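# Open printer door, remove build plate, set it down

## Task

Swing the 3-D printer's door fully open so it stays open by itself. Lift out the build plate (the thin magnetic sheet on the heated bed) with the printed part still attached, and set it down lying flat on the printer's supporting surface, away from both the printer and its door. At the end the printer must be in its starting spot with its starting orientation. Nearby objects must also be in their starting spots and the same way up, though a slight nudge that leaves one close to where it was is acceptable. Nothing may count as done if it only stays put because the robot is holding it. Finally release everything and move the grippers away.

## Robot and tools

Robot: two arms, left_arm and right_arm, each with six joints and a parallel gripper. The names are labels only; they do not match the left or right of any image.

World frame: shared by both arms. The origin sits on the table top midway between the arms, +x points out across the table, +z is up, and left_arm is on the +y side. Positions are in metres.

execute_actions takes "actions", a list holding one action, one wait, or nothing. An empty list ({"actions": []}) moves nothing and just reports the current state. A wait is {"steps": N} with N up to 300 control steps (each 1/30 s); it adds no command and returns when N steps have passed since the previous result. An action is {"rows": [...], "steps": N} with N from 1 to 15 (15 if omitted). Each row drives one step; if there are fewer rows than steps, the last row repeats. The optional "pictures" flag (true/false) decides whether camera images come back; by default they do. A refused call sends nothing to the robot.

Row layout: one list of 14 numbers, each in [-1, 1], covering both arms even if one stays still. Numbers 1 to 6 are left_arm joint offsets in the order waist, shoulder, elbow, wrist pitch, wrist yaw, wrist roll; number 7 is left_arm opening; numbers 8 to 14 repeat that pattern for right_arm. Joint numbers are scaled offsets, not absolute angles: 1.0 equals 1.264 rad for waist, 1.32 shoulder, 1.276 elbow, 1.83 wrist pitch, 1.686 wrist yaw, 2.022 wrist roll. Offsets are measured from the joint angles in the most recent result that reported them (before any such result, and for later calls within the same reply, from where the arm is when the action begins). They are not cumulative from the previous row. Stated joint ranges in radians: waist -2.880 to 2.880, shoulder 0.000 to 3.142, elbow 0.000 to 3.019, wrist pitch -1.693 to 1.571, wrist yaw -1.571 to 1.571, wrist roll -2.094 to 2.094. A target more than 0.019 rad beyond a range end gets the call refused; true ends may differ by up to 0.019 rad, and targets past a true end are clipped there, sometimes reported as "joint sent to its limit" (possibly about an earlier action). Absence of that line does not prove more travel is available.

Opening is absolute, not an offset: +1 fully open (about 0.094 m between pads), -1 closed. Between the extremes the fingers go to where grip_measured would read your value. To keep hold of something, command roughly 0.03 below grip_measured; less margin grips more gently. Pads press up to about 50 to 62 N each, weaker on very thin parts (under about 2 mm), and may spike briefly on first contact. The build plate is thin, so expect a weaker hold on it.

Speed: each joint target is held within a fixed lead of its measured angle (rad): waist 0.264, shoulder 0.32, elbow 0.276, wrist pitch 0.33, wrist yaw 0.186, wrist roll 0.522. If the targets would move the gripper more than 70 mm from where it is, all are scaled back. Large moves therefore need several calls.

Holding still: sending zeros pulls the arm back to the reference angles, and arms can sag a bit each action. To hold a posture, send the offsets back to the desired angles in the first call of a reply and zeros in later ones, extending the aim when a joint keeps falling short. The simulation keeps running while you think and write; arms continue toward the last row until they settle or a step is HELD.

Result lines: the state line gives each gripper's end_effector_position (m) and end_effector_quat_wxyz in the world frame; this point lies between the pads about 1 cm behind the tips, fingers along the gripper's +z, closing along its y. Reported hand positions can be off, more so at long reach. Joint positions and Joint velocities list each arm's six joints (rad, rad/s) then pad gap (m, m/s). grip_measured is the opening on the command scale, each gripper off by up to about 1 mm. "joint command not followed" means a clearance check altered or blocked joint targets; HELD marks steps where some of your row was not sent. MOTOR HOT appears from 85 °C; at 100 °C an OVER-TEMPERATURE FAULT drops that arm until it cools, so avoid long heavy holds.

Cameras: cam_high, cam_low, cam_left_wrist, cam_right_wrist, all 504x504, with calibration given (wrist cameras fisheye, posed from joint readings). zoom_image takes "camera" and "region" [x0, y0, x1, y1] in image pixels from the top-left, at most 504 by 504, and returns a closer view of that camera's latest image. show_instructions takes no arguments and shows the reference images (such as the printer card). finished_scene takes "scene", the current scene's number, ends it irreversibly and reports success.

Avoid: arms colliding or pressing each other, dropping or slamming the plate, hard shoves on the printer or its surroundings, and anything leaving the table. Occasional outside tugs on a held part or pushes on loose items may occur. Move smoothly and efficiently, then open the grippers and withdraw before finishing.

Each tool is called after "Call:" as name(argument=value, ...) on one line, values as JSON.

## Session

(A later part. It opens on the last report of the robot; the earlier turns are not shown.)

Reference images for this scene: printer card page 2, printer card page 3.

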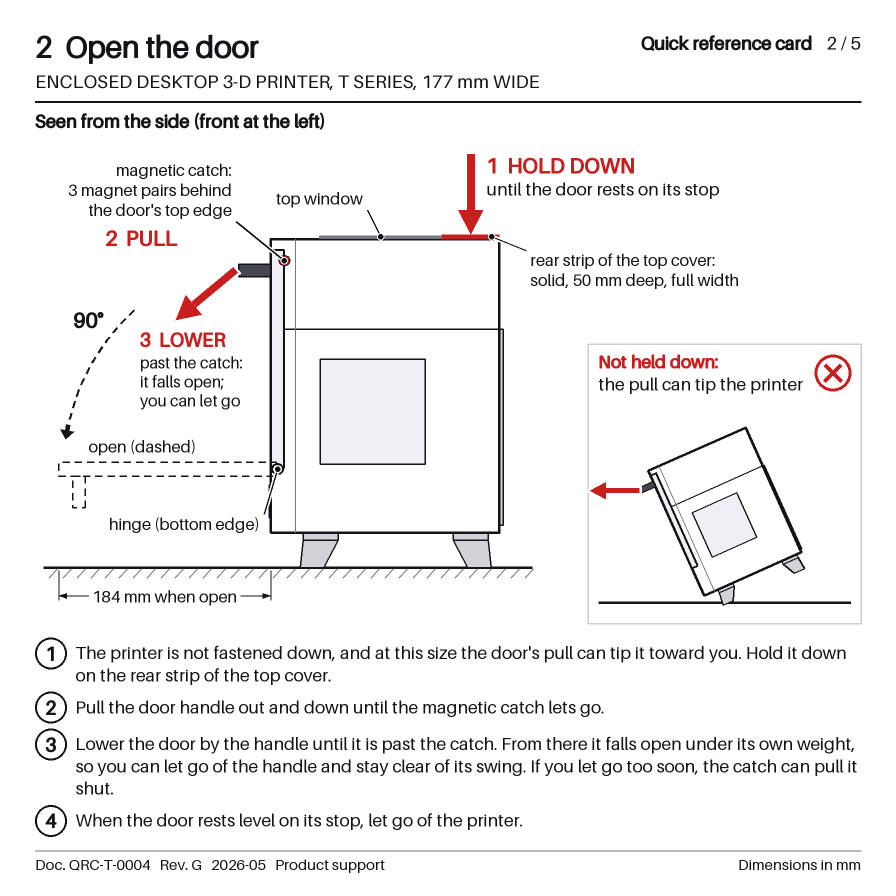

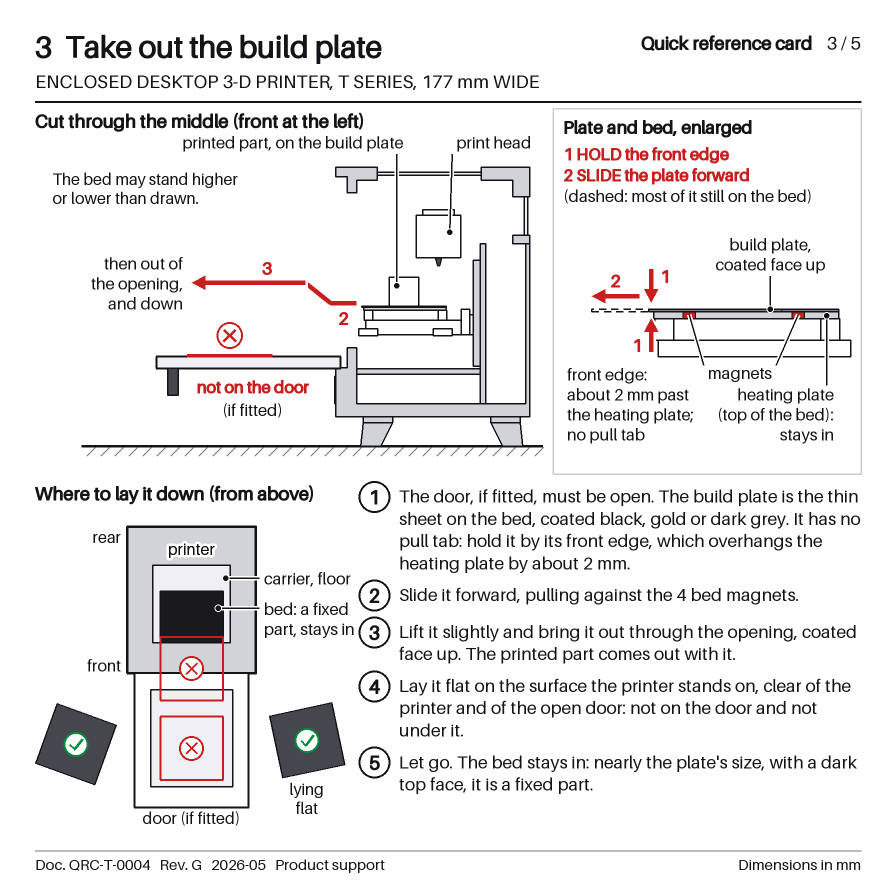

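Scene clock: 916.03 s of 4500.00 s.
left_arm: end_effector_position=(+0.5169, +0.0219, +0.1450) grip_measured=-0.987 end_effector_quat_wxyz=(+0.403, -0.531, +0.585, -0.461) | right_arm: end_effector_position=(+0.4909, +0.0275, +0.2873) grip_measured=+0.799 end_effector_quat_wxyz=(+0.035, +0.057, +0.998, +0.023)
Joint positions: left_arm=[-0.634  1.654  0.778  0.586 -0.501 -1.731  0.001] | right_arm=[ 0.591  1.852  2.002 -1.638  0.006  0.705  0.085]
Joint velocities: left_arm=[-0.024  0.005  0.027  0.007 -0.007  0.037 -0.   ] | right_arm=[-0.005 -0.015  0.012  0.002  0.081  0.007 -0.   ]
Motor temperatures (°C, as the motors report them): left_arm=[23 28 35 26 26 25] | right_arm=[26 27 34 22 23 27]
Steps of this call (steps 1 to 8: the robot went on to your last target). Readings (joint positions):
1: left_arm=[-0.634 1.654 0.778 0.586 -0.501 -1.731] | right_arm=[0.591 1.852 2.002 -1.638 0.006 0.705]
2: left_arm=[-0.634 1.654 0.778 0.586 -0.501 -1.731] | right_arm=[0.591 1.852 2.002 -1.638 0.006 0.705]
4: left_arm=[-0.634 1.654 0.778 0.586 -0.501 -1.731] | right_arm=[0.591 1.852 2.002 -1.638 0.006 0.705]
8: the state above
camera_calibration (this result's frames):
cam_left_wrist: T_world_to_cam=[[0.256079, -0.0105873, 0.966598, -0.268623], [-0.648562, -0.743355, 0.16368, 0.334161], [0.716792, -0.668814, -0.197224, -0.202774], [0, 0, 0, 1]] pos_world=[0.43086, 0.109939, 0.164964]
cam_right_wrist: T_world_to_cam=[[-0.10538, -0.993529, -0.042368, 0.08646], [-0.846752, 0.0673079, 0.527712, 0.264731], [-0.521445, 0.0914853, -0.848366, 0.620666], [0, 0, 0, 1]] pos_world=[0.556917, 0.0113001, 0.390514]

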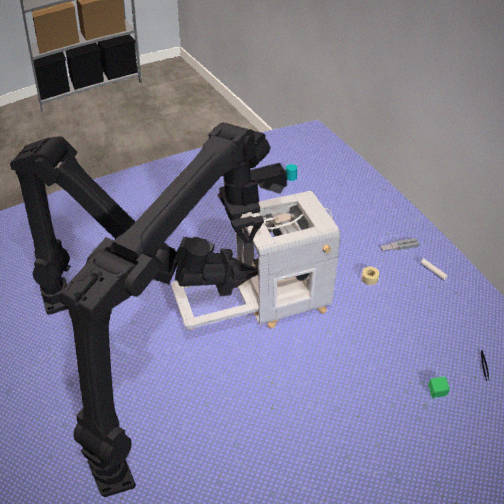

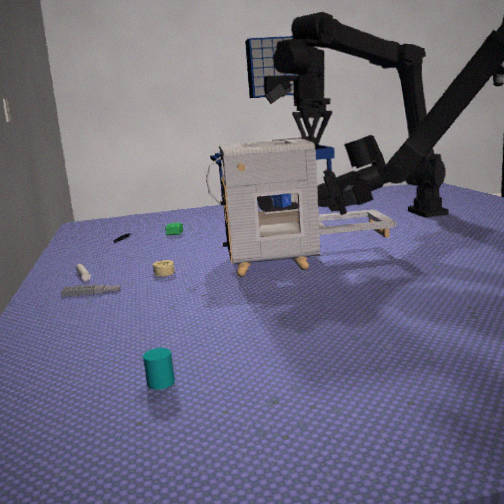

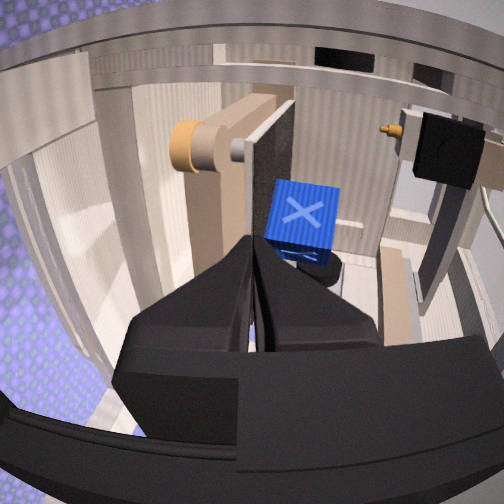

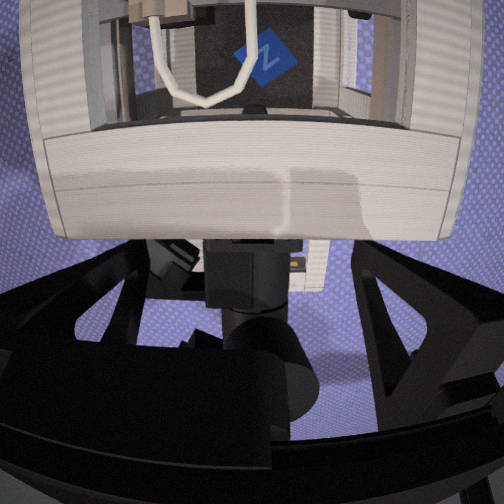

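Call:
execute_actions(actions=[{"rows":[[0,-0.01,0.025,0.012,0,0,-1,0,0,0,0,0,0,0.8],[0,-0.02,0.025,0.016,0,0,-1,0,0,0,0,0,0,0.8],[0,-0.03,0.025,0.02,0,0,-1,0,0,0,0,0,0,0.8],[0,-0.04,0.025,0.022,0,0,-1,0,0,0,0,0,0,0.8],[0,-0.045,0.025,0.022,0,0,-1,0,0,0,0,0,0,0.8],[0,-0.045,0.025,0.022,0,0,-1,0,0,0,0,0,0,0.8],[0,-0.045,0.025,0.022,0,0,-1,0,0,0,0,0,0,0.8],[0,-0.025,0.025,0.018,0,0,-1,0,0,0,0,0,0,0.8]],"steps":15}])

Call:
zoom_image(camera="cam_left_wrist", region=[190, 100, 350, 280])

Scene clock: 927.10 s of 4500.00 s.
left_arm: end_effector_position=(+0.5171, +0.0214, +0.1607) grip_measured=-0.989 end_effector_quat_wxyz=(-0.405, +0.528, -0.575, +0.475) | right_arm: end_effector_position=(+0.4909, +0.0275, +0.2873) grip_measured=+0.799 end_effector_quat_wxyz=(+0.035, +0.057, +0.998, +0.023)
Joint positions: left_arm=[-0.634  1.63   0.778  0.599 -0.499 -1.731  0.   ] | right_arm=[ 0.591  1.852  2.002 -1.638  0.006  0.705  0.085]
Joint velocities: left_arm=[-0.005 -0.034 -0.002  0.012  0.022 -0.066 -0.   ] | right_arm=[ 0.005  0.005 -0.017  0.017  0.066 -0.066  0.   ]
Motor temperatures (°C, as the motors report them): left_arm=[23 28 35 26 26 25] | right_arm=[26 27 34 22 23 27]
Steps of this call (steps 1 to 15: the robot went on to your last target; steps 16 to 90: nothing new was sent; then 7.57 s passed at rest; steps 91 to 105: all 15 steps of this action). Readings (joint positions):
91: left_arm=[-0.634 1.652 0.778 0.587 -0.501 -1.731] | right_arm=[0.591 1.852 2.002 -1.638 0.006 0.705]
92: left_arm=[-0.634 1.651 0.778 0.587 -0.501 -1.731] | right_arm=[0.591 1.852 2.002 -1.638 0.006 0.705]
94: left_arm=[-0.634 1.649 0.778 0.587 -0.499 -1.731] | right_arm=[0.591 1.852 2.002 -1.638 0.006 0.705]
98: left_arm=[-0.634 1.647 0.778 0.587 -0.499 -1.731] | right_arm=[0.591 1.852 2.002 -1.638 0.006 0.705]
105: the state above
camera_calibration (this result's frames):
cam_left_wrist: T_world_to_cam=[[0.228041, 0.0101909, 0.973598, -0.271004], [-0.654617, -0.738605, 0.161059, 0.334779], [0.720745, -0.674062, -0.161761, -0.207728], [0, 0, 0, 1]] pos_world=[0.430671, 0.110009, 0.176327]
cam_right_wrist: T_world_to_cam=[[-0.10538, -0.993529, -0.042368, 0.08646], [-0.846752, 0.0673079, 0.527712, 0.264731], [-0.521445, 0.0914853, -0.848366, 0.620666], [0, 0, 0, 1]] pos_world=[0.556917, 0.0113001, 0.390514]

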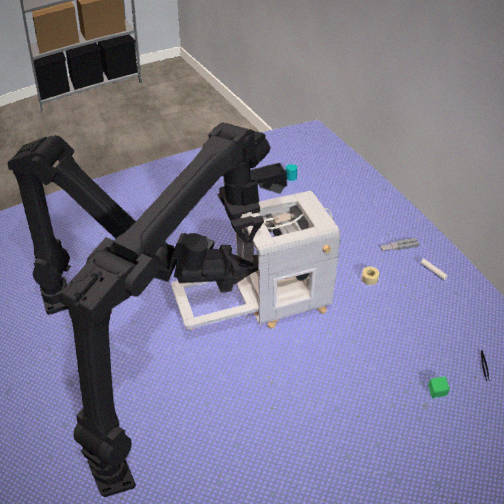

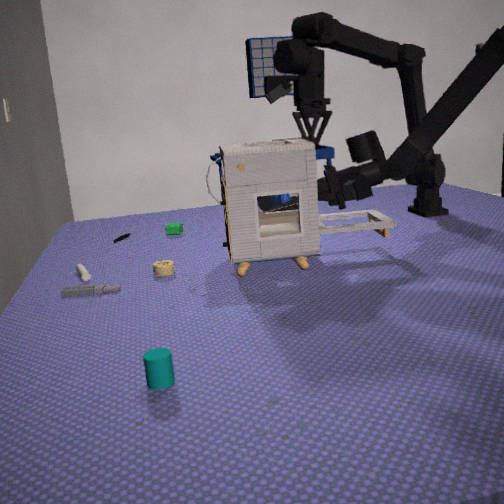

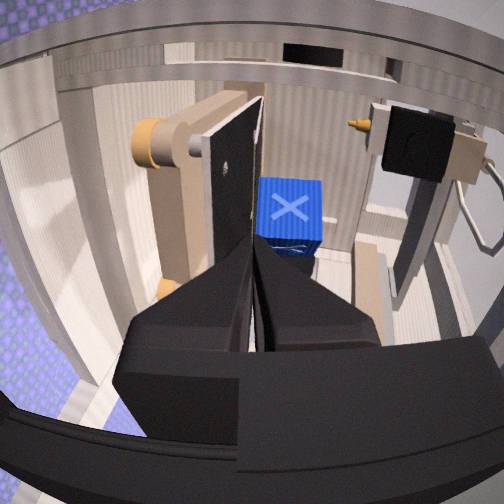

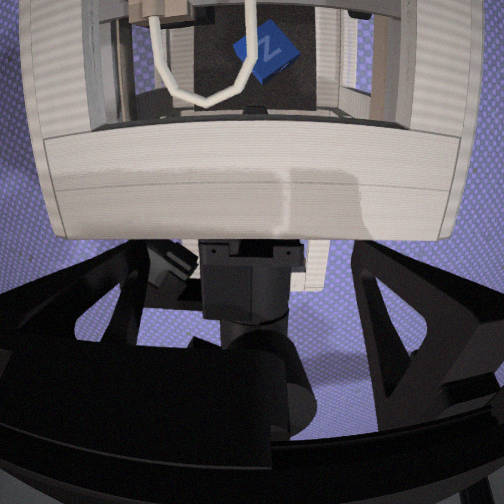

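Region (190, 100, 350, 280) of cam_left_wrist's 504x504 image, scaled by 2.800, with more detail than that image has.

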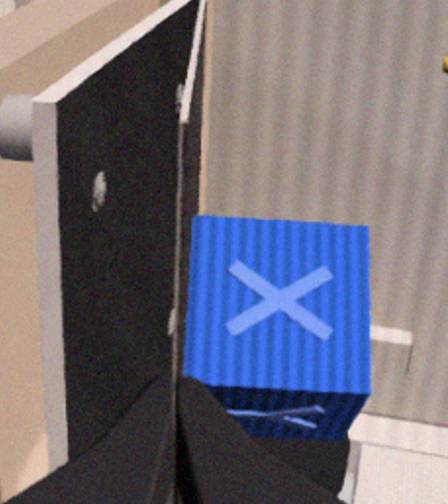

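Call:
execute_actions(actions=[{"rows":[[-0.007,-0.007,-0.004,0.01,-0.003,0,-1,0,0,0,0,0,0,0.8],[-0.009,-0.009,-0.008,0.011,-0.004,0,-1,0,0,0,0,0,0,0.8],[-0.011,-0.012,-0.012,0.012,-0.006,0,-1,0,0,0,0,0,0,0.8],[-0.013,-0.014,-0.016,0.013,-0.007,0,-1,0,0,0,0,0,0,0.8],[-0.015,-0.016,-0.02,0.014,-0.009,0,-1,0,0,0,0,0,0,0.8],[-0.017,-0.018,-0.024,0.015,-0.01,0,-1,0,0,0,0,0,0,0.8],[-0.019,-0.02,-0.028,0.015,-0.012,0,-1,0,0,0,0,0,0,0.8],[-0.021,-0.022,-0.032,0.016,-0.013,0,-1,0,0,0,0,0,0,0.8],[-0.023,-0.025,-0.036,0.017,-0.014,0,-1,0,0,0,0,0,0,0.8],[-0.026,-0.027,-0.04,0.018,-0.016,0,-1,0,0,0,0,0,0,0.8],[-0.028,-0.029,-0.044,0.019,-0.017,0,-1,0,0,0,0,0,0,0.8],[-0.03,-0.031,-0.048,0.02,-0.019,0,-1,0,0,0,0,0,0,0.8],[-0.032,-0.033,-0.052,0.02,-0.02,0,-1,0,0,0,0,0,0,0.8],[-0.034,-0.035,-0.056,0.021,-0.022,0,-1,0,0,0,0,0,0,0.8],[-0.036,-0.037,-0.059,0.022,-0.023,0,-1,0,0,0,0,0,0,0.8]]}], pictures=false)

Call:
execute_actions(actions=[{"steps":12}])

Scene clock: 936.57 s of 4500.00 s.
left_arm: end_effector_position=(+0.4903, +0.0254, +0.1504) grip_measured=-0.989 end_effector_quat_wxyz=(+0.407, -0.527, +0.582, -0.467) | right_arm: end_effector_position=(+0.4909, +0.0275, +0.2873) grip_measured=+0.799 end_effector_quat_wxyz=(+0.035, +0.057, +0.998, +0.023)
Joint positions: left_arm=[-0.666  1.599  0.71   0.616 -0.532 -1.731  0.   ] | right_arm=[ 0.591  1.852  2.002 -1.638  0.006  0.705  0.085]
Joint velocities: left_arm=[-0.083 -0.093 -0.129  0.042 -0.095 -0.007  0.   ] | right_arm=[ 0.005 -0.005  0.022 -0.007 -0.007 -0.051  0.   ]
Motor temperatures (°C, as the motors report them): left_arm=[23 28 34 26 26 25] | right_arm=[26 27 34 22 23 27]
Steps of this call (steps 1 to 15: the robot went on to your last target; steps 16 to 90: nothing new was sent; then 5.97 s passed at rest; steps 91 to 105: all 15 steps of this action). Readings (joint positions):
91: left_arm=[-0.634 1.630 0.778 0.599 -0.499 -1.731] | right_arm=[0.591 1.852 2.002 -1.638 0.006 0.705]
92: left_arm=[-0.634 1.630 0.777 0.600 -0.500 -1.731] | right_arm=[0.591 1.852 2.002 -1.638 0.006 0.705]
94: left_arm=[-0.635 1.628 0.769 0.601 -0.505 -1.731] | right_arm=[0.591 1.852 2.002 -1.638 0.006 0.705]
98: left_arm=[-0.643 1.621 0.746 0.605 -0.515 -1.731] | right_arm=[0.591 1.852 2.002 -1.638 0.006 0.705]
105: the state above

Scene clock: 936.97 s of 4500.00 s.
left_arm: end_effector_position=(+0.4862, +0.0247, +0.1507) grip_measured=-0.989 end_effector_quat_wxyz=(+0.407, -0.526, +0.583, -0.468) | right_arm: end_effector_position=(+0.4909, +0.0275, +0.2873) grip_measured=+0.799 end_effector_quat_wxyz=(+0.035, +0.057, +0.998, +0.023)
Joint positions: left_arm=[-0.672  1.592  0.701  0.619 -0.534 -1.731  0.   ] | right_arm=[ 0.591  1.852  2.002 -1.638  0.006  0.705  0.085]
Joint velocities: left_arm=[ 0.005  0.005 -0.032 -0.002  0.007  0.037 -0.002] | right_arm=[ 0.005 -0.005  0.012  0.017 -0.007  0.022 -0.001]
Motor temperatures (°C, as the motors report them): left_arm=[23 28 34 26 26 25] | right_arm=[26 27 34 22 23 27]
Steps of this call (steps 1 to 12: the robot went on to your last target). Readings (joint positions):
1: left_arm=[-0.668 1.597 0.706 0.617 -0.533 -1.731] | right_arm=[0.591 1.852 2.002 -1.638 0.006 0.705]
2: left_arm=[-0.670 1.594 0.704 0.618 -0.534 -1.731] | right_arm=[0.591 1.852 2.002 -1.638 0.006 0.705]
4: left_arm=[-0.672 1.592 0.701 0.618 -0.534 -1.731] | right_arm=[0.591 1.852 2.002 -1.638 0.006 0.705]
8: left_arm=[-0.672 1.592 0.701 0.619 -0.534 -1.731] | right_arm=[0.591 1.852 2.002 -1.638 0.006 0.705]
12: the state above
camera_calibration (this result's frames):
cam_left_wrist: T_world_to_cam=[[0.237988, -0.00945717, 0.971222, -0.258233], [-0.655867, -0.739101, 0.153517, 0.32035], [0.71638, -0.673528, -0.1821, -0.179724], [0, 0, 0, 1]] pos_world=[0.400314, 0.11328, 0.168894]
cam_right_wrist: T_world_to_cam=[[-0.10538, -0.993529, -0.042368, 0.08646], [-0.846752, 0.0673079, 0.527712, 0.264731], [-0.521445, 0.0914853, -0.848366, 0.620666], [0, 0, 0, 1]] pos_world=[0.556917, 0.0113001, 0.390514]

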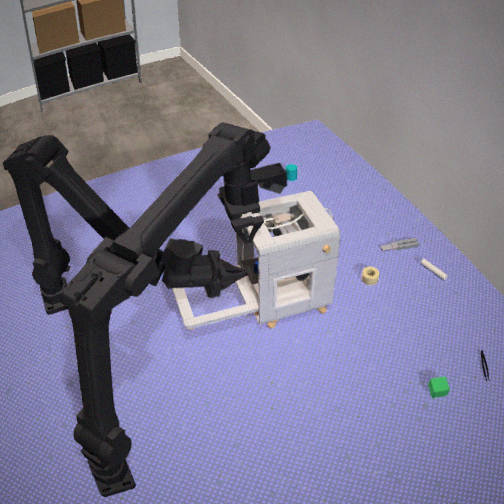

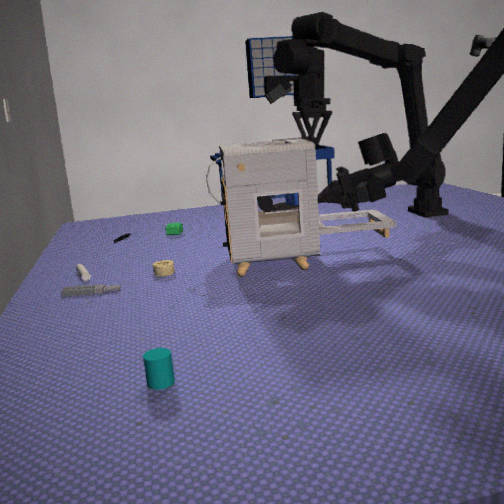

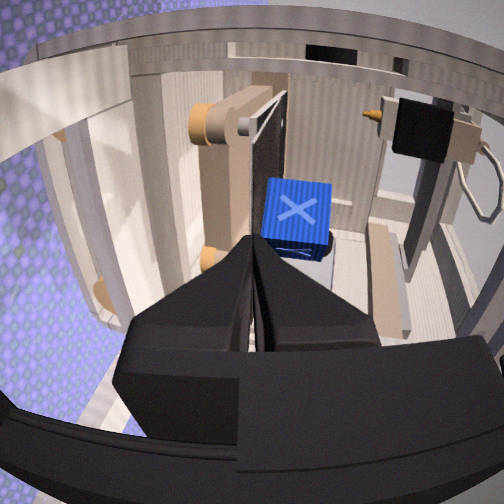

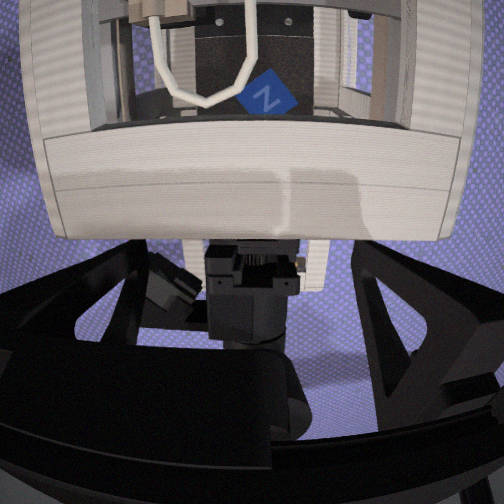

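Call:
execute_actions(actions=[{"rows":[[0,0.008,0.02,0.005,0,0,-1,0,0,0,0,0,0,0.8],[0,0.01,0.02,0.005,0,0,-1,0,0,0,0,0,0,0.8],[0,0.011,0.02,0.005,0,0,-1,0,0,0,0,0,0,0.8],[0,0.012,0.02,0.005,0,0,-1,0,0,0,0,0,0,0.8],[0,0.012,0.02,0.005,0,0,-0.97,0,0,0,0,0,0,0.8],[0,0.012,0.02,0.005,0,0,-0.94,0,0,0,0,0,0,0.8],[0,0.012,0.02,0.005,0,0,-0.91,0,0,0,0,0,0,0.8],[0,0.012,0.02,0.005,0,0,-0.88,0,0,0,0,0,0,0.8],[0,0.012,0.02,0.005,0,0,-0.85,0,0,0,0,0,0,0.8],[0,0.012,0.02,0.005,0,0,-0.82,0,0,0,0,0,0,0.8]],"steps":15}])

Call:
zoom_image(camera="cam_left_wrist", region=[180, 140, 340, 300])

Scene clock: 955.37 s of 4500.00 s.
left_arm: end_effector_position=(+0.4863, +0.0246, +0.1473) grip_measured=-0.822 end_effector_quat_wxyz=(+0.406, -0.526, +0.585, -0.465) | right_arm: end_effector_position=(+0.4909, +0.0275, +0.2873) grip_measured=+0.799 end_effector_quat_wxyz=(+0.035, +0.057, +0.998, +0.023)
Joint positions: left_arm=[-0.672  1.599  0.701  0.619 -0.534 -1.731  0.008] | right_arm=[ 0.591  1.852  2.002 -1.638  0.006  0.705  0.085]
Joint velocities: left_arm=[-0.005 -0.005 -0.012  0.007  0.022 -0.037  0.001] | right_arm=[-0.005 -0.005  0.022  0.007 -0.066  0.037 -0.001]
Motor temperatures (°C, as the motors report them): left_arm=[23 28 33 26 26 25] | right_arm=[26 27 34 22 23 27]
Steps of this call (steps 1 to 15: the robot went on to your last target; steps 16 to 90: nothing new was sent; then 14.90 s passed at rest; steps 91 to 105: all 15 steps of this action). Readings (joint positions):
91: left_arm=[-0.672 1.592 0.701 0.619 -0.534 -1.731] | right_arm=[0.591 1.852 2.002 -1.638 0.006 0.705]
92: left_arm=[-0.672 1.593 0.701 0.619 -0.534 -1.731] | right_arm=[0.591 1.852 2.002 -1.638 0.006 0.705]
94: left_arm=[-0.672 1.594 0.701 0.619 -0.534 -1.731] | right_arm=[0.591 1.852 2.002 -1.638 0.006 0.705]
98: left_arm=[-0.672 1.598 0.701 0.619 -0.534 -1.731] | right_arm=[0.591 1.852 2.002 -1.638 0.006 0.705]
105: the state above
camera_calibration (this result's frames):
cam_left_wrist: T_world_to_cam=[[0.242916, -0.013374, 0.969955, -0.25703], [-0.655087, -0.739722, 0.153861, 0.320469], [0.715439, -0.67278, -0.188451, -0.179093], [0, 0, 0, 1]] pos_world=[0.400502, 0.11313, 0.16625]
cam_right_wrist: T_world_to_cam=[[-0.10538, -0.993529, -0.042368, 0.08646], [-0.846752, 0.0673079, 0.527712, 0.264731], [-0.521445, 0.0914853, -0.848366, 0.620666], [0, 0, 0, 1]] pos_world=[0.556917, 0.0113001, 0.390514]

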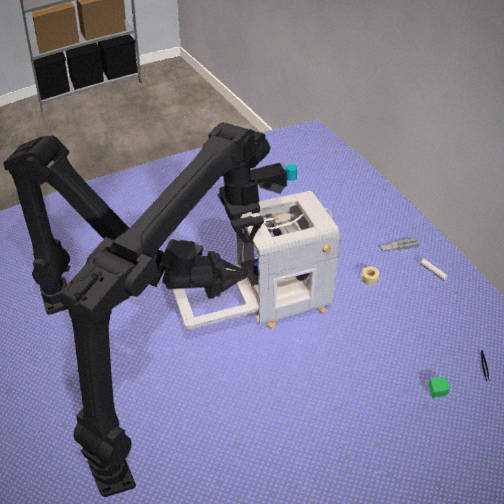

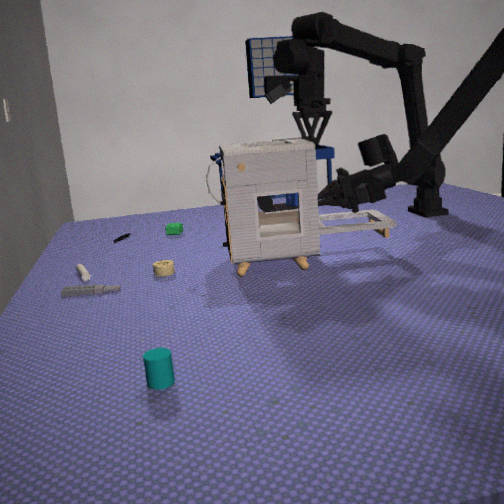

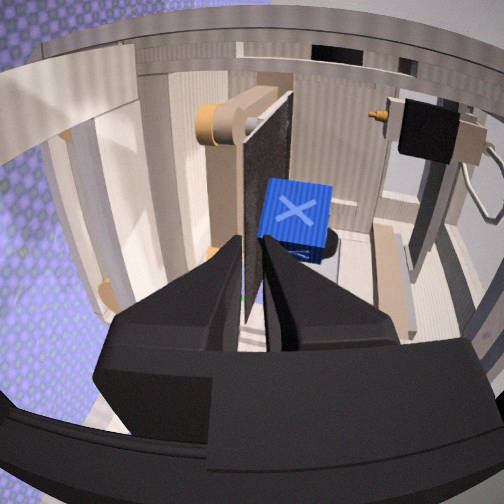

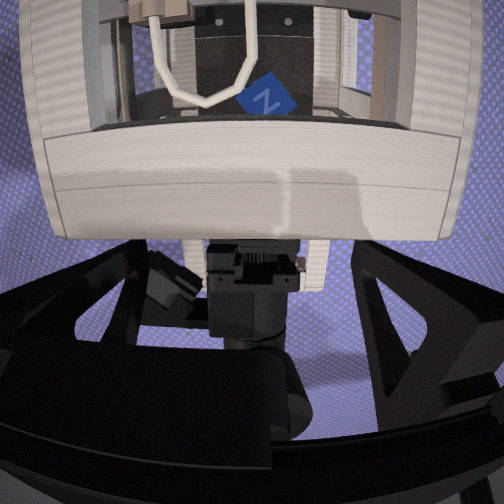

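Region (180, 140, 340, 300) of cam_left_wrist's 504x504 image, scaled by 3.150, with more detail than that image has.

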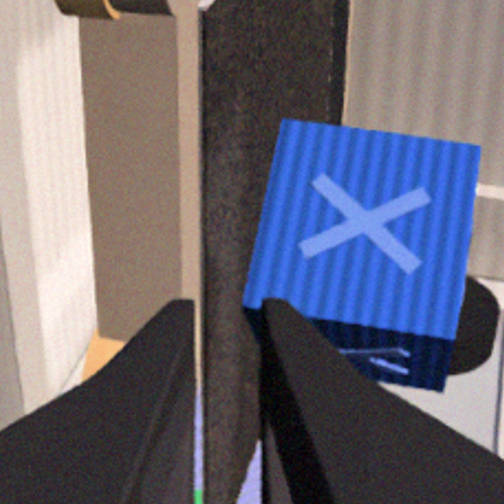

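Call:
execute_actions(actions=[{"rows":[[0.007,0.01,0.029,0.005,0.002,0,-0.82,0,0,0,0,0,0,0.8],[0.008,0.012,0.031,0.005,0.003,0,-0.82,0,0,0,0,0,0,0.8],[0.009,0.014,0.033,0.005,0.004,0,-0.82,0,0,0,0,0,0,0.8],[0.01,0.016,0.035,0.005,0.004,0,-0.82,0,0,0,0,0,0,0.8],[0.011,0.018,0.037,0.005,0.005,0,-0.82,0,0,0,0,0,0,0.8],[0.012,0.02,0.039,0.005,0.006,0,-0.82,0,0,0,0,0,0,0.8],[0.013,0.021,0.041,0.005,0.006,0,-0.82,0,0,0,0,0,0,0.8],[0.014,0.023,0.043,0.005,0.007,0,-0.82,0,0,0,0,0,0,0.8],[0.015,0.025,0.045,0.005,0.008,0,-0.82,0,0,0,0,0,0,0.8],[0.016,0.027,0.047,0.005,0.009,0,-0.82,0,0,0,0,0,0,0.8],[0.017,0.029,0.049,0.005,0.009,0,-0.82,0,0,0,0,0,0,0.8],[0.018,0.031,0.051,0.005,0.01,0,-0.82,0,0,0,0,0,0,0.8],[0.019,0.0326,0.0525,0.005,0.0107,0,-0.82,0,0,0,0,0,0,0.8]],"steps":15}], pictures=false)

Call:
execute_actions(actions=[{"steps":8}])

Call:
zoom_image(camera="cam_left_wrist", region=[180, 180, 340, 340])

Scene clock: 967.10 s of 4500.00 s.
left_arm: end_effector_position=(+0.4988, +0.0222, +0.1444) grip_measured=-0.822 end_effector_quat_wxyz=(+0.405, -0.527, +0.584, -0.466) | right_arm: end_effector_position=(+0.4909, +0.0275, +0.2873) grip_measured=+0.799 end_effector_quat_wxyz=(+0.035, +0.057, +0.998, +0.023)
Joint positions: left_arm=[-0.658  1.629  0.732  0.619 -0.52  -1.731  0.008] | right_arm=[ 0.591  1.852  2.002 -1.638  0.006  0.705  0.085]
Joint velocities: left_arm=[ 0.024  0.034  0.027  0.012  0.022  0.007 -0.001] | right_arm=[ 0.005  0.005 -0.007 -0.002 -0.007  0.095  0.   ]
Motor temperatures (°C, as the motors report them): left_arm=[23 28 34 26 26 25] | right_arm=[26 27 34 22 23 27]
Steps of this call (steps 1 to 15: the robot went on to your last target; steps 16 to 90: nothing new was sent; then 8.23 s passed at rest; steps 91 to 105: all 15 steps of this action). Readings (joint positions):
91: left_arm=[-0.672 1.599 0.701 0.619 -0.534 -1.731] | right_arm=[0.591 1.852 2.002 -1.638 0.006 0.705]
92: left_arm=[-0.672 1.599 0.701 0.619 -0.533 -1.731] | right_arm=[0.591 1.852 2.002 -1.638 0.006 0.705]
94: left_arm=[-0.671 1.601 0.703 0.619 -0.532 -1.731] | right_arm=[0.591 1.852 2.002 -1.638 0.006 0.705]
98: left_arm=[-0.667 1.612 0.714 0.619 -0.527 -1.731] | right_arm=[0.591 1.852 2.002 -1.638 0.006 0.705]
105: the state above

Scene clock: 967.37 s of 4500.00 s.
left_arm: end_effector_position=(+0.4993, +0.0225, +0.1439) grip_measured=-0.822 end_effector_quat_wxyz=(+0.405, -0.528, +0.584, -0.465) | right_arm: end_effector_position=(+0.4909, +0.0275, +0.2873) grip_measured=+0.799 end_effector_quat_wxyz=(+0.035, +0.057, +0.998, +0.023)
Joint positions: left_arm=[-0.656  1.631  0.732  0.619 -0.519 -1.731  0.008] | right_arm=[ 0.591  1.852  2.002 -1.638  0.006  0.705  0.085]
Joint velocities: left_arm=[-0.005 -0.005  0.017  0.012 -0.037  0.066 -0.   ] | right_arm=[-0.015 -0.005  0.002 -0.022  0.007 -0.037 -0.001]
Motor temperatures (°C, as the motors report them): left_arm=[23 28 34 26 26 25] | right_arm=[26 27 34 22 23 27]
Steps of this call (steps 1 to 8: the robot went on to your last target). Readings (joint positions):
1: left_arm=[-0.657 1.630 0.732 0.619 -0.519 -1.731] | right_arm=[0.591 1.852 2.002 -1.638 0.006 0.705]
2: left_arm=[-0.656 1.631 0.732 0.619 -0.519 -1.731] | right_arm=[0.591 1.852 2.002 -1.638 0.006 0.705]
4: left_arm=[-0.656 1.631 0.732 0.619 -0.519 -1.731] | right_arm=[0.591 1.852 2.002 -1.638 0.006 0.705]
8: the state above
camera_calibration (this result's frames):
cam_left_wrist: T_world_to_cam=[[0.245901, -0.0104565, 0.969239, -0.258397], [-0.65363, -0.740171, 0.157844, 0.326667], [0.715752, -0.672337, -0.188843, -0.19052], [0, 0, 0, 1]] pos_world=[0.413425, 0.110994, 0.162908]
cam_right_wrist: T_world_to_cam=[[-0.10538, -0.993529, -0.042368, 0.08646], [-0.846752, 0.0673079, 0.527712, 0.264731], [-0.521445, 0.0914853, -0.848366, 0.620666], [0, 0, 0, 1]] pos_world=[0.556917, 0.0113001, 0.390514]

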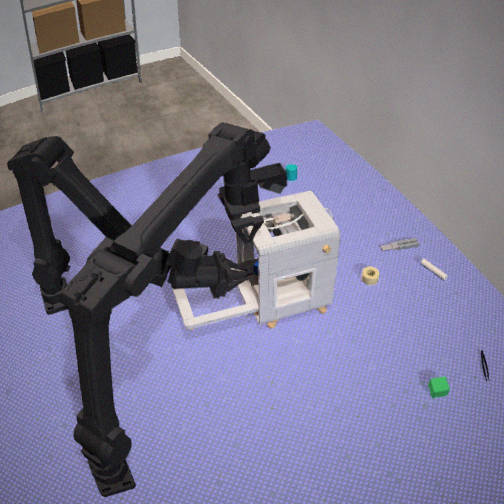

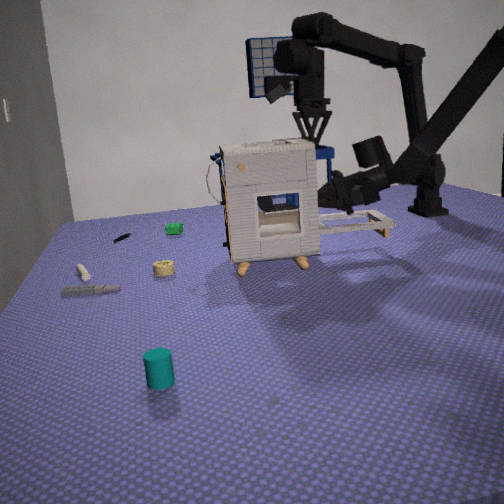

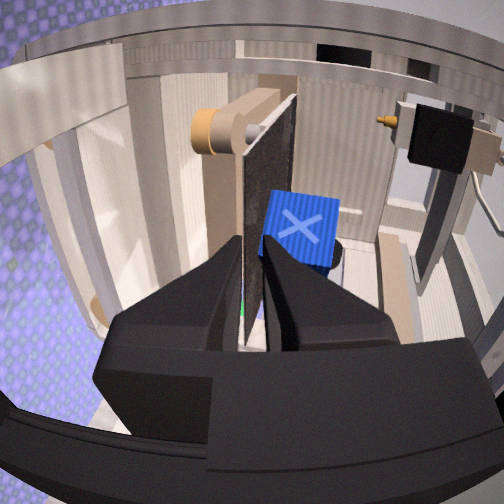

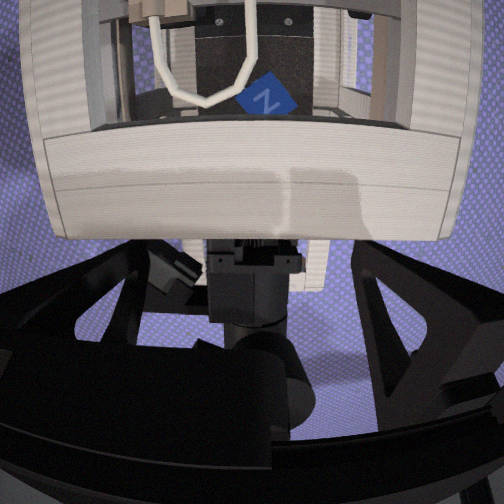

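Region (180, 180, 340, 340) of cam_left_wrist's 504x504 image, scaled by 3.150, with more detail than that image has.

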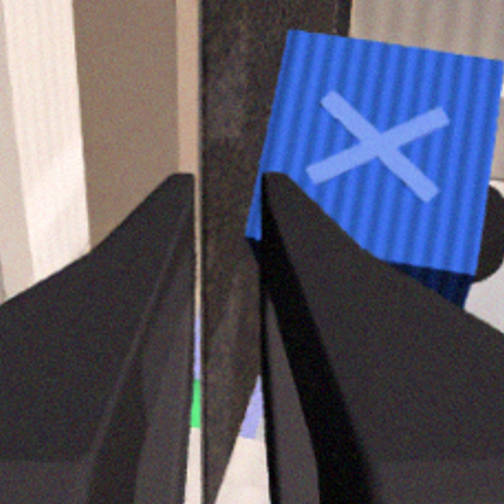

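Call:
execute_actions(actions=[{"rows":[[0,-0.006,0.022,0.008,0,0,-0.85,0,0,0,0,0,0,0.8],[0,-0.008,0.022,0.008,0,0,-0.87,0,0,0,0,0,0,0.8],[0,-0.01,0.022,0.008,0,0,-0.89,0,0,0,0,0,0,0.8],[0,-0.012,0.022,0.008,0,0,-0.9,0,0,0,0,0,0,0.8],[0,-0.014,0.022,0.008,0,0,-0.91,0,0,0,0,0,0,0.8],[0,-0.016,0.022,0.008,0,0,-0.92,0,0,0,0,0,0,0.8],[0,-0.018,0.022,0.008,0,0,-0.93,0,0,0,0,0,0,0.8],[0,-0.02,0.022,0.008,0,0,-0.94,0,0,0,0,0,0,0.8],[0,-0.022,0.022,0.008,0,0,-0.95,0,0,0,0,0,0,0.8],[0,-0.024,0.022,0.008,0,0,-0.96,0,0,0,0,0,0,0.8],[0,-0.026,0.022,0.008,0,0,-0.97,0,0,0,0,0,0,0.8],[0,-0.028,0.022,0.008,0,0,-0.98,0,0,0,0,0,0,0.8],[0,-0.03,0.022,0.008,0,0,-0.99,0,0,0,0,0,0,0.8],[0,-0.032,0.022,0.008,0,0,-1,0,0,0,0,0,0,0.8]],"steps":15}], pictures=false)

Call:
execute_actions(actions=[{"steps":12}])

Scene clock: 983.43 s of 4500.00 s.
left_arm: end_effector_position=(+0.4987, +0.0229, +0.1633) grip_measured=-0.985 end_effector_quat_wxyz=(-0.407, +0.525, -0.573, +0.479) | right_arm: end_effector_position=(+0.4909, +0.0275, +0.2873) grip_measured=+0.799 end_effector_quat_wxyz=(+0.035, +0.057, +0.998, +0.023)
Joint positions: left_arm=[-0.656  1.596  0.732  0.62  -0.519 -1.731  0.001] | right_arm=[ 0.591  1.852  2.002 -1.638  0.006  0.705  0.085]
Joint velocities: left_arm=[-0.044 -0.034  0.007  0.007 -0.022  0.022  0.   ] | right_arm=[-0.015  0.005  0.002  0.017 -0.022  0.066 -0.001]
Motor temperatures (°C, as the motors report them): left_arm=[23 28 34 26 26 25] | right_arm=[26 27 34 22 23 27]
Steps of this call (steps 1 to 15: the robot went on to your last target; steps 16 to 90: nothing new was sent; then 12.57 s passed at rest; steps 91 to 105: all 15 steps of this action). Readings (joint positions):
91: left_arm=[-0.656 1.631 0.732 0.619 -0.519 -1.731] | right_arm=[0.591 1.852 2.002 -1.638 0.006 0.705]
92: left_arm=[-0.656 1.631 0.732 0.619 -0.519 -1.731] | right_arm=[0.591 1.852 2.002 -1.638 0.006 0.705]
94: left_arm=[-0.656 1.631 0.732 0.619 -0.519 -1.731] | right_arm=[0.591 1.852 2.002 -1.638 0.006 0.705]
98: left_arm=[-0.656 1.623 0.732 0.619 -0.519 -1.731] | right_arm=[0.591 1.852 2.002 -1.638 0.006 0.705]
105: the state above

Scene clock: 983.83 s of 4500.00 s.
left_arm: end_effector_position=(+0.4987, +0.0230, +0.1635) grip_measured=-0.985 end_effector_quat_wxyz=(-0.407, +0.525, -0.573, +0.479) | right_arm: end_effector_position=(+0.4909, +0.0275, +0.2873) grip_measured=+0.799 end_effector_quat_wxyz=(+0.035, +0.057, +0.998, +0.023)
Joint positions: left_arm=[-0.656  1.595  0.732  0.62  -0.519 -1.731  0.001] | right_arm=[ 0.591  1.852  2.002 -1.638  0.006  0.705  0.085]
Joint velocities: left_arm=[-0.005 -0.015 -0.027  0.007 -0.037 -0.022  0.   ] | right_arm=[ 0.005  0.005  0.007 -0.007  0.066 -0.022 -0.   ]
Motor temperatures (°C, as the motors report them): left_arm=[23 28 34 26 26 25] | right_arm=[26 27 34 22 23 27]
Steps of this call (steps 1 to 12: the robot went on to your last target). Readings (joint positions):
1: left_arm=[-0.656 1.595 0.732 0.620 -0.519 -1.731] | right_arm=[0.591 1.852 2.002 -1.638 0.006 0.705]
2: left_arm=[-0.656 1.595 0.732 0.620 -0.519 -1.731] | right_arm=[0.591 1.852 2.002 -1.638 0.006 0.705]
4: left_arm=[-0.656 1.595 0.732 0.620 -0.519 -1.731] | right_arm=[0.591 1.852 2.002 -1.638 0.006 0.705]
8: left_arm=[-0.656 1.595 0.732 0.620 -0.519 -1.731] | right_arm=[0.591 1.852 2.002 -1.638 0.006 0.705]
12: the state above
camera_calibration (this result's frames):
cam_left_wrist: T_world_to_cam=[[0.217386, 0.0115095, 0.976018, -0.26462], [-0.65822, -0.736635, 0.15529, 0.326154], [0.720756, -0.676192, -0.152558, -0.194445], [0, 0, 0, 1]] pos_world=[0.412353, 0.111819, 0.177961]
cam_right_wrist: T_world_to_cam=[[-0.10538, -0.993529, -0.042368, 0.08646], [-0.846752, 0.0673079, 0.527712, 0.264731], [-0.521445, 0.0914853, -0.848366, 0.620666], [0, 0, 0, 1]] pos_world=[0.556917, 0.0113001, 0.390514]

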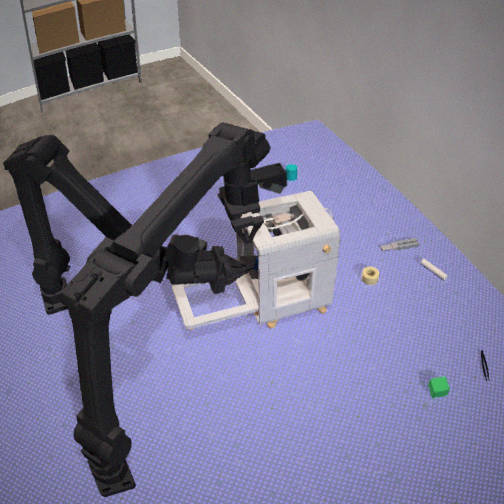

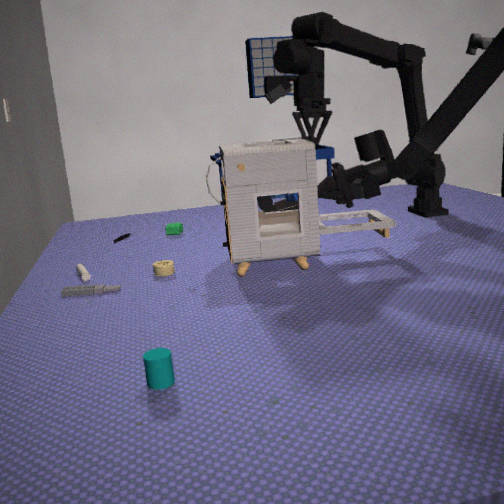

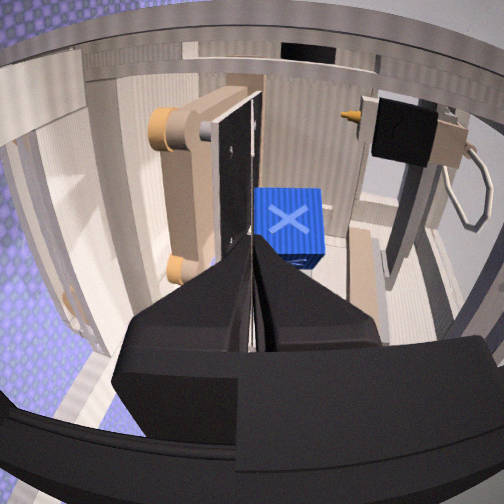

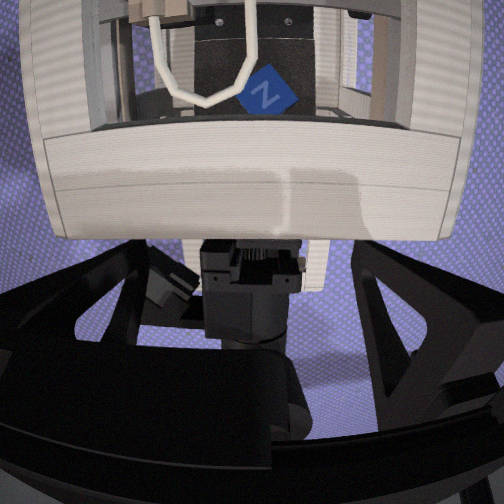

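Call:
execute_actions(actions=[{"rows":[[-0.008,-0.012,-0.005,0.01,-0.004,0,-1,0,0,0,0,0,0,0.8],[-0.013,-0.018,-0.011,0.01,-0.008,0,-1,0,0,0,0,0,0,0.8],[-0.018,-0.024,-0.017,0.01,-0.012,0,-1,0,0,0,0,0,0,0.8],[-0.023,-0.03,-0.023,0.01,-0.016,0,-1,0,0,0,0,0,0,0.8],[-0.028,-0.036,-0.029,0.011,-0.02,0,-1,0,0,0,0,0,0,0.8],[-0.033,-0.042,-0.035,0.011,-0.024,0,-1,0,0,0,0,0,0,0.8],[-0.038,-0.048,-0.041,0.011,-0.028,0,-1,0,0,0,0,0,0,0.8],[-0.043,-0.054,-0.047,0.011,-0.032,0,-1,0,0,0,0,0,0,0.8],[-0.047,-0.059,-0.053,0.011,-0.036,0,-1,0,0,0,0,0,0,0.8],[-0.052,-0.064,-0.059,0.012,-0.04,0,-1,0,0,0,0,0,0,0.8],[-0.057,-0.07,-0.065,0.012,-0.043,0,-1,0,0,0,0,0,0,0.8],[-0.061,-0.075,-0.072,0.012,-0.047,0,-1,0,0,0,0,0,0,0.8],[-0.066,-0.08,-0.078,0.012,-0.051,0,-1,0,0,0,0,0,0,0.8],[-0.07,-0.085,-0.084,0.012,-0.054,0,-1,0,0,0,0,0,0,0.8],[-0.075,-0.09,-0.09,0.012,-0.058,0,-1,0,0,0,0,0,0,0.8]]}], pictures=false)

Call:
execute_actions(actions=[{"rows":[[-0.02,-0.025,-0.02,0.01,-0.012,0,-1,0,0,0,0,0,0,0.8],[-0.025,-0.031,-0.026,0.01,-0.016,0,-1,0,0,0,0,0,0,0.8],[-0.031,-0.037,-0.032,0.01,-0.02,0,-1,0,0,0,0,0,0,0.8],[-0.036,-0.043,-0.038,0.01,-0.025,0,-1,0,0,0,0,0,0,0.8],[-0.042,-0.049,-0.044,0.01,-0.029,0,-1,0,0,0,0,0,0,0.8],[-0.047,-0.055,-0.05,0.01,-0.033,0,-1,0,0,0,0,0,0,0.8],[-0.053,-0.061,-0.056,0.01,-0.038,0,-1,0,0,0,0,0,0,0.8],[-0.058,-0.067,-0.062,0.01,-0.042,0,-1,0,0,0,0,0,0,0.8],[-0.064,-0.073,-0.068,0.01,-0.046,0,-1,0,0,0,0,0,0,0.8],[-0.069,-0.079,-0.074,0.01,-0.051,0,-1,0,0,0,0,0,0,0.8],[-0.075,-0.085,-0.08,0.01,-0.055,0,-1,0,0,0,0,0,0,0.8],[-0.08,-0.091,-0.086,0.01,-0.059,0,-1,0,0,0,0,0,0,0.8],[-0.086,-0.097,-0.092,0.01,-0.064,0,-1,0,0,0,0,0,0,0.8],[-0.091,-0.103,-0.098,0.01,-0.068,0,-1,0,0,0,0,0,0,0.8],[-0.096,-0.108,-0.103,0.01,-0.072,0,-1,0,0,0,0,0,0,0.8]]}], pictures=false)

Call:
execute_actions(actions=[{"steps":12}])

Scene clock: 1012.23 s of 4500.00 s.
left_arm: end_effector_position=(+0.4494, +0.0259, +0.1669) grip_measured=-0.985 end_effector_quat_wxyz=(+0.417, -0.521, +0.575, -0.473) | right_arm: end_effector_position=(+0.4909, +0.0275, +0.2873) grip_measured=+0.799 end_effector_quat_wxyz=(+0.035, +0.057, +0.998, +0.023)
Joint positions: left_arm=[-0.734  1.501  0.629  0.62  -0.607 -1.731  0.001] | right_arm=[ 0.591  1.852  2.002 -1.638  0.006  0.705  0.085]
Joint velocities: left_arm=[-0.161 -0.19  -0.217 -0.002 -0.183  0.051 -0.001] | right_arm=[-0.005  0.005 -0.012 -0.002  0.022 -0.051 -0.001]
Motor temperatures (°C, as the motors report them): left_arm=[23 28 34 26 26 25] | right_arm=[26 27 34 22 23 27]
Steps of this call (steps 1 to 15: the robot went on to your last target; steps 16 to 90: nothing new was sent; then 24.90 s passed at rest; steps 91 to 105: all 15 steps of this action). Readings (joint positions):
91: left_arm=[-0.656 1.595 0.732 0.620 -0.520 -1.731] | right_arm=[0.591 1.852 2.002 -1.638 0.006 0.705]
92: left_arm=[-0.657 1.594 0.729 0.620 -0.524 -1.731] | right_arm=[0.591 1.852 2.002 -1.638 0.006 0.705]
94: left_arm=[-0.661 1.587 0.717 0.620 -0.537 -1.731] | right_arm=[0.591 1.852 2.002 -1.638 0.006 0.705]
98: left_arm=[-0.685 1.555 0.683 0.620 -0.564 -1.731] | right_arm=[0.591 1.852 2.002 -1.638 0.006 0.705]
105: the state above

Scene clock: 1012.73 s of 4500.00 s.
left_arm: end_effector_position=(+0.3916, +0.0349, +0.1701) grip_measured=-0.985 end_effector_quat_wxyz=(+0.429, -0.514, +0.575, -0.470) | right_arm: end_effector_position=(+0.4909, +0.0275, +0.2873) grip_measured=+0.799 end_effector_quat_wxyz=(+0.035, +0.057, +0.998, +0.023)
Joint positions: left_arm=[-0.836  1.383  0.507  0.62  -0.718 -1.731  0.001] | right_arm=[ 0.591  1.852  2.002 -1.638  0.006  0.705  0.085]
Joint velocities: left_arm=[-0.19  -0.249 -0.208  0.007 -0.227  0.022 -0.   ] | right_arm=[ 0.005 -0.005  0.012  0.007 -0.022 -0.066  0.   ]
Motor temperatures (°C, as the motors report them): left_arm=[23 28 34 26 26 25] | right_arm=[26 27 34 22 23 27]
Steps of this call (steps 1 to 15: all 15 steps of this action). Readings (joint positions):
1: left_arm=[-0.740 1.494 0.620 0.620 -0.615 -1.731] | right_arm=[0.591 1.852 2.002 -1.638 0.006 0.705]
2: left_arm=[-0.746 1.486 0.611 0.620 -0.623 -1.731] | right_arm=[0.591 1.852 2.002 -1.638 0.006 0.705]
4: left_arm=[-0.758 1.472 0.592 0.620 -0.638 -1.731] | right_arm=[0.591 1.852 2.002 -1.638 0.006 0.705]
8: left_arm=[-0.786 1.441 0.558 0.620 -0.667 -1.731] | right_arm=[0.591 1.852 2.002 -1.638 0.006 0.705]
15: the state above

Scene clock: 1013.13 s of 4500.00 s.
left_arm: end_effector_position=(+0.3838, +0.0346, +0.1710) grip_measured=-0.985 end_effector_quat_wxyz=(+0.428, -0.511, +0.577, -0.472) | right_arm: end_effector_position=(+0.4909, +0.0275, +0.2873) grip_measured=+0.799 end_effector_quat_wxyz=(+0.035, +0.057, +0.998, +0.023)
Joint positions: left_arm=[-0.851  1.366  0.492  0.62  -0.724 -1.731  0.001] | right_arm=[ 0.591  1.852  2.002 -1.638  0.006  0.705  0.085]
Joint velocities: left_arm=[ 0.005 -0.015  0.017  0.017  0.066 -0.022 -0.001] | right_arm=[-0.015 -0.005 -0.002 -0.007 -0.037  0.007 -0.001]
Motor temperatures (°C, as the motors report them): left_arm=[23 28 34 26 26 25] | right_arm=[26 27 34 22 23 27]
Steps of this call (steps 1 to 12: the robot went on to your last target). Readings (joint positions):
1: left_arm=[-0.842 1.376 0.500 0.620 -0.722 -1.731] | right_arm=[0.591 1.852 2.002 -1.638 0.006 0.705]
2: left_arm=[-0.846 1.370 0.495 0.620 -0.724 -1.731] | right_arm=[0.591 1.852 2.002 -1.638 0.006 0.705]
4: left_arm=[-0.850 1.366 0.492 0.620 -0.724 -1.731] | right_arm=[0.591 1.852 2.002 -1.638 0.006 0.705]
8: left_arm=[-0.851 1.366 0.492 0.620 -0.724 -1.731] | right_arm=[0.591 1.852 2.002 -1.638 0.006 0.705]
12: the state above
camera_calibration (this result's frames):
cam_left_wrist: T_world_to_cam=[[0.191908, -0.0310717, 0.980921, -0.236718], [-0.658322, -0.745351, 0.105185, 0.266832], [0.727862, -0.665948, -0.163494, -0.103862], [0, 0, 0, 1]] pos_world=[0.296686, 0.122361, 0.187154]
cam_right_wrist: T_world_to_cam=[[-0.10538, -0.993529, -0.042368, 0.08646], [-0.846752, 0.0673079, 0.527712, 0.264731], [-0.521445, 0.0914853, -0.848366, 0.620666], [0, 0, 0, 1]] pos_world=[0.556917, 0.0113001, 0.390514]

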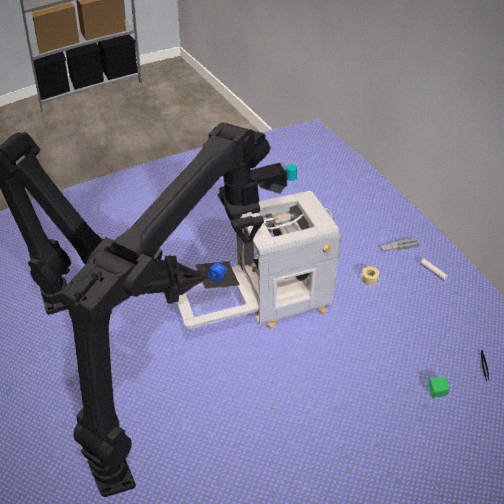

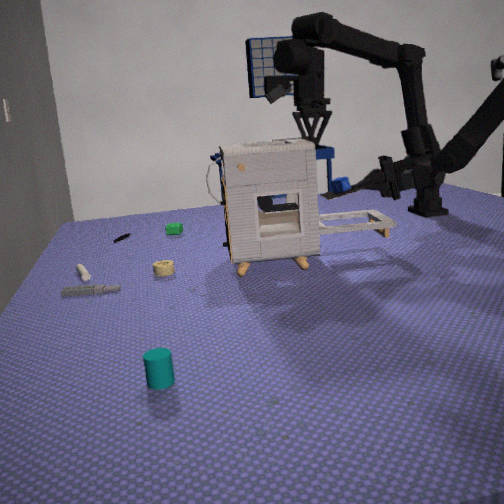

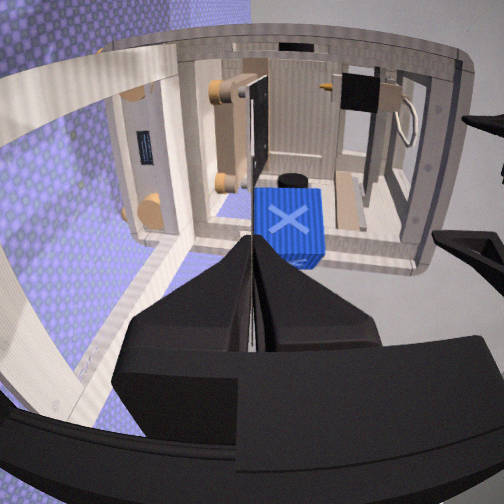

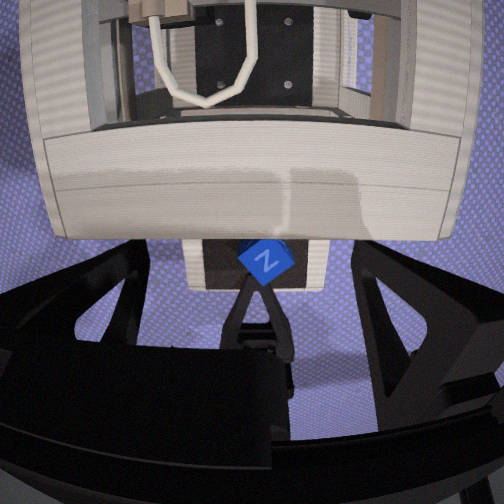

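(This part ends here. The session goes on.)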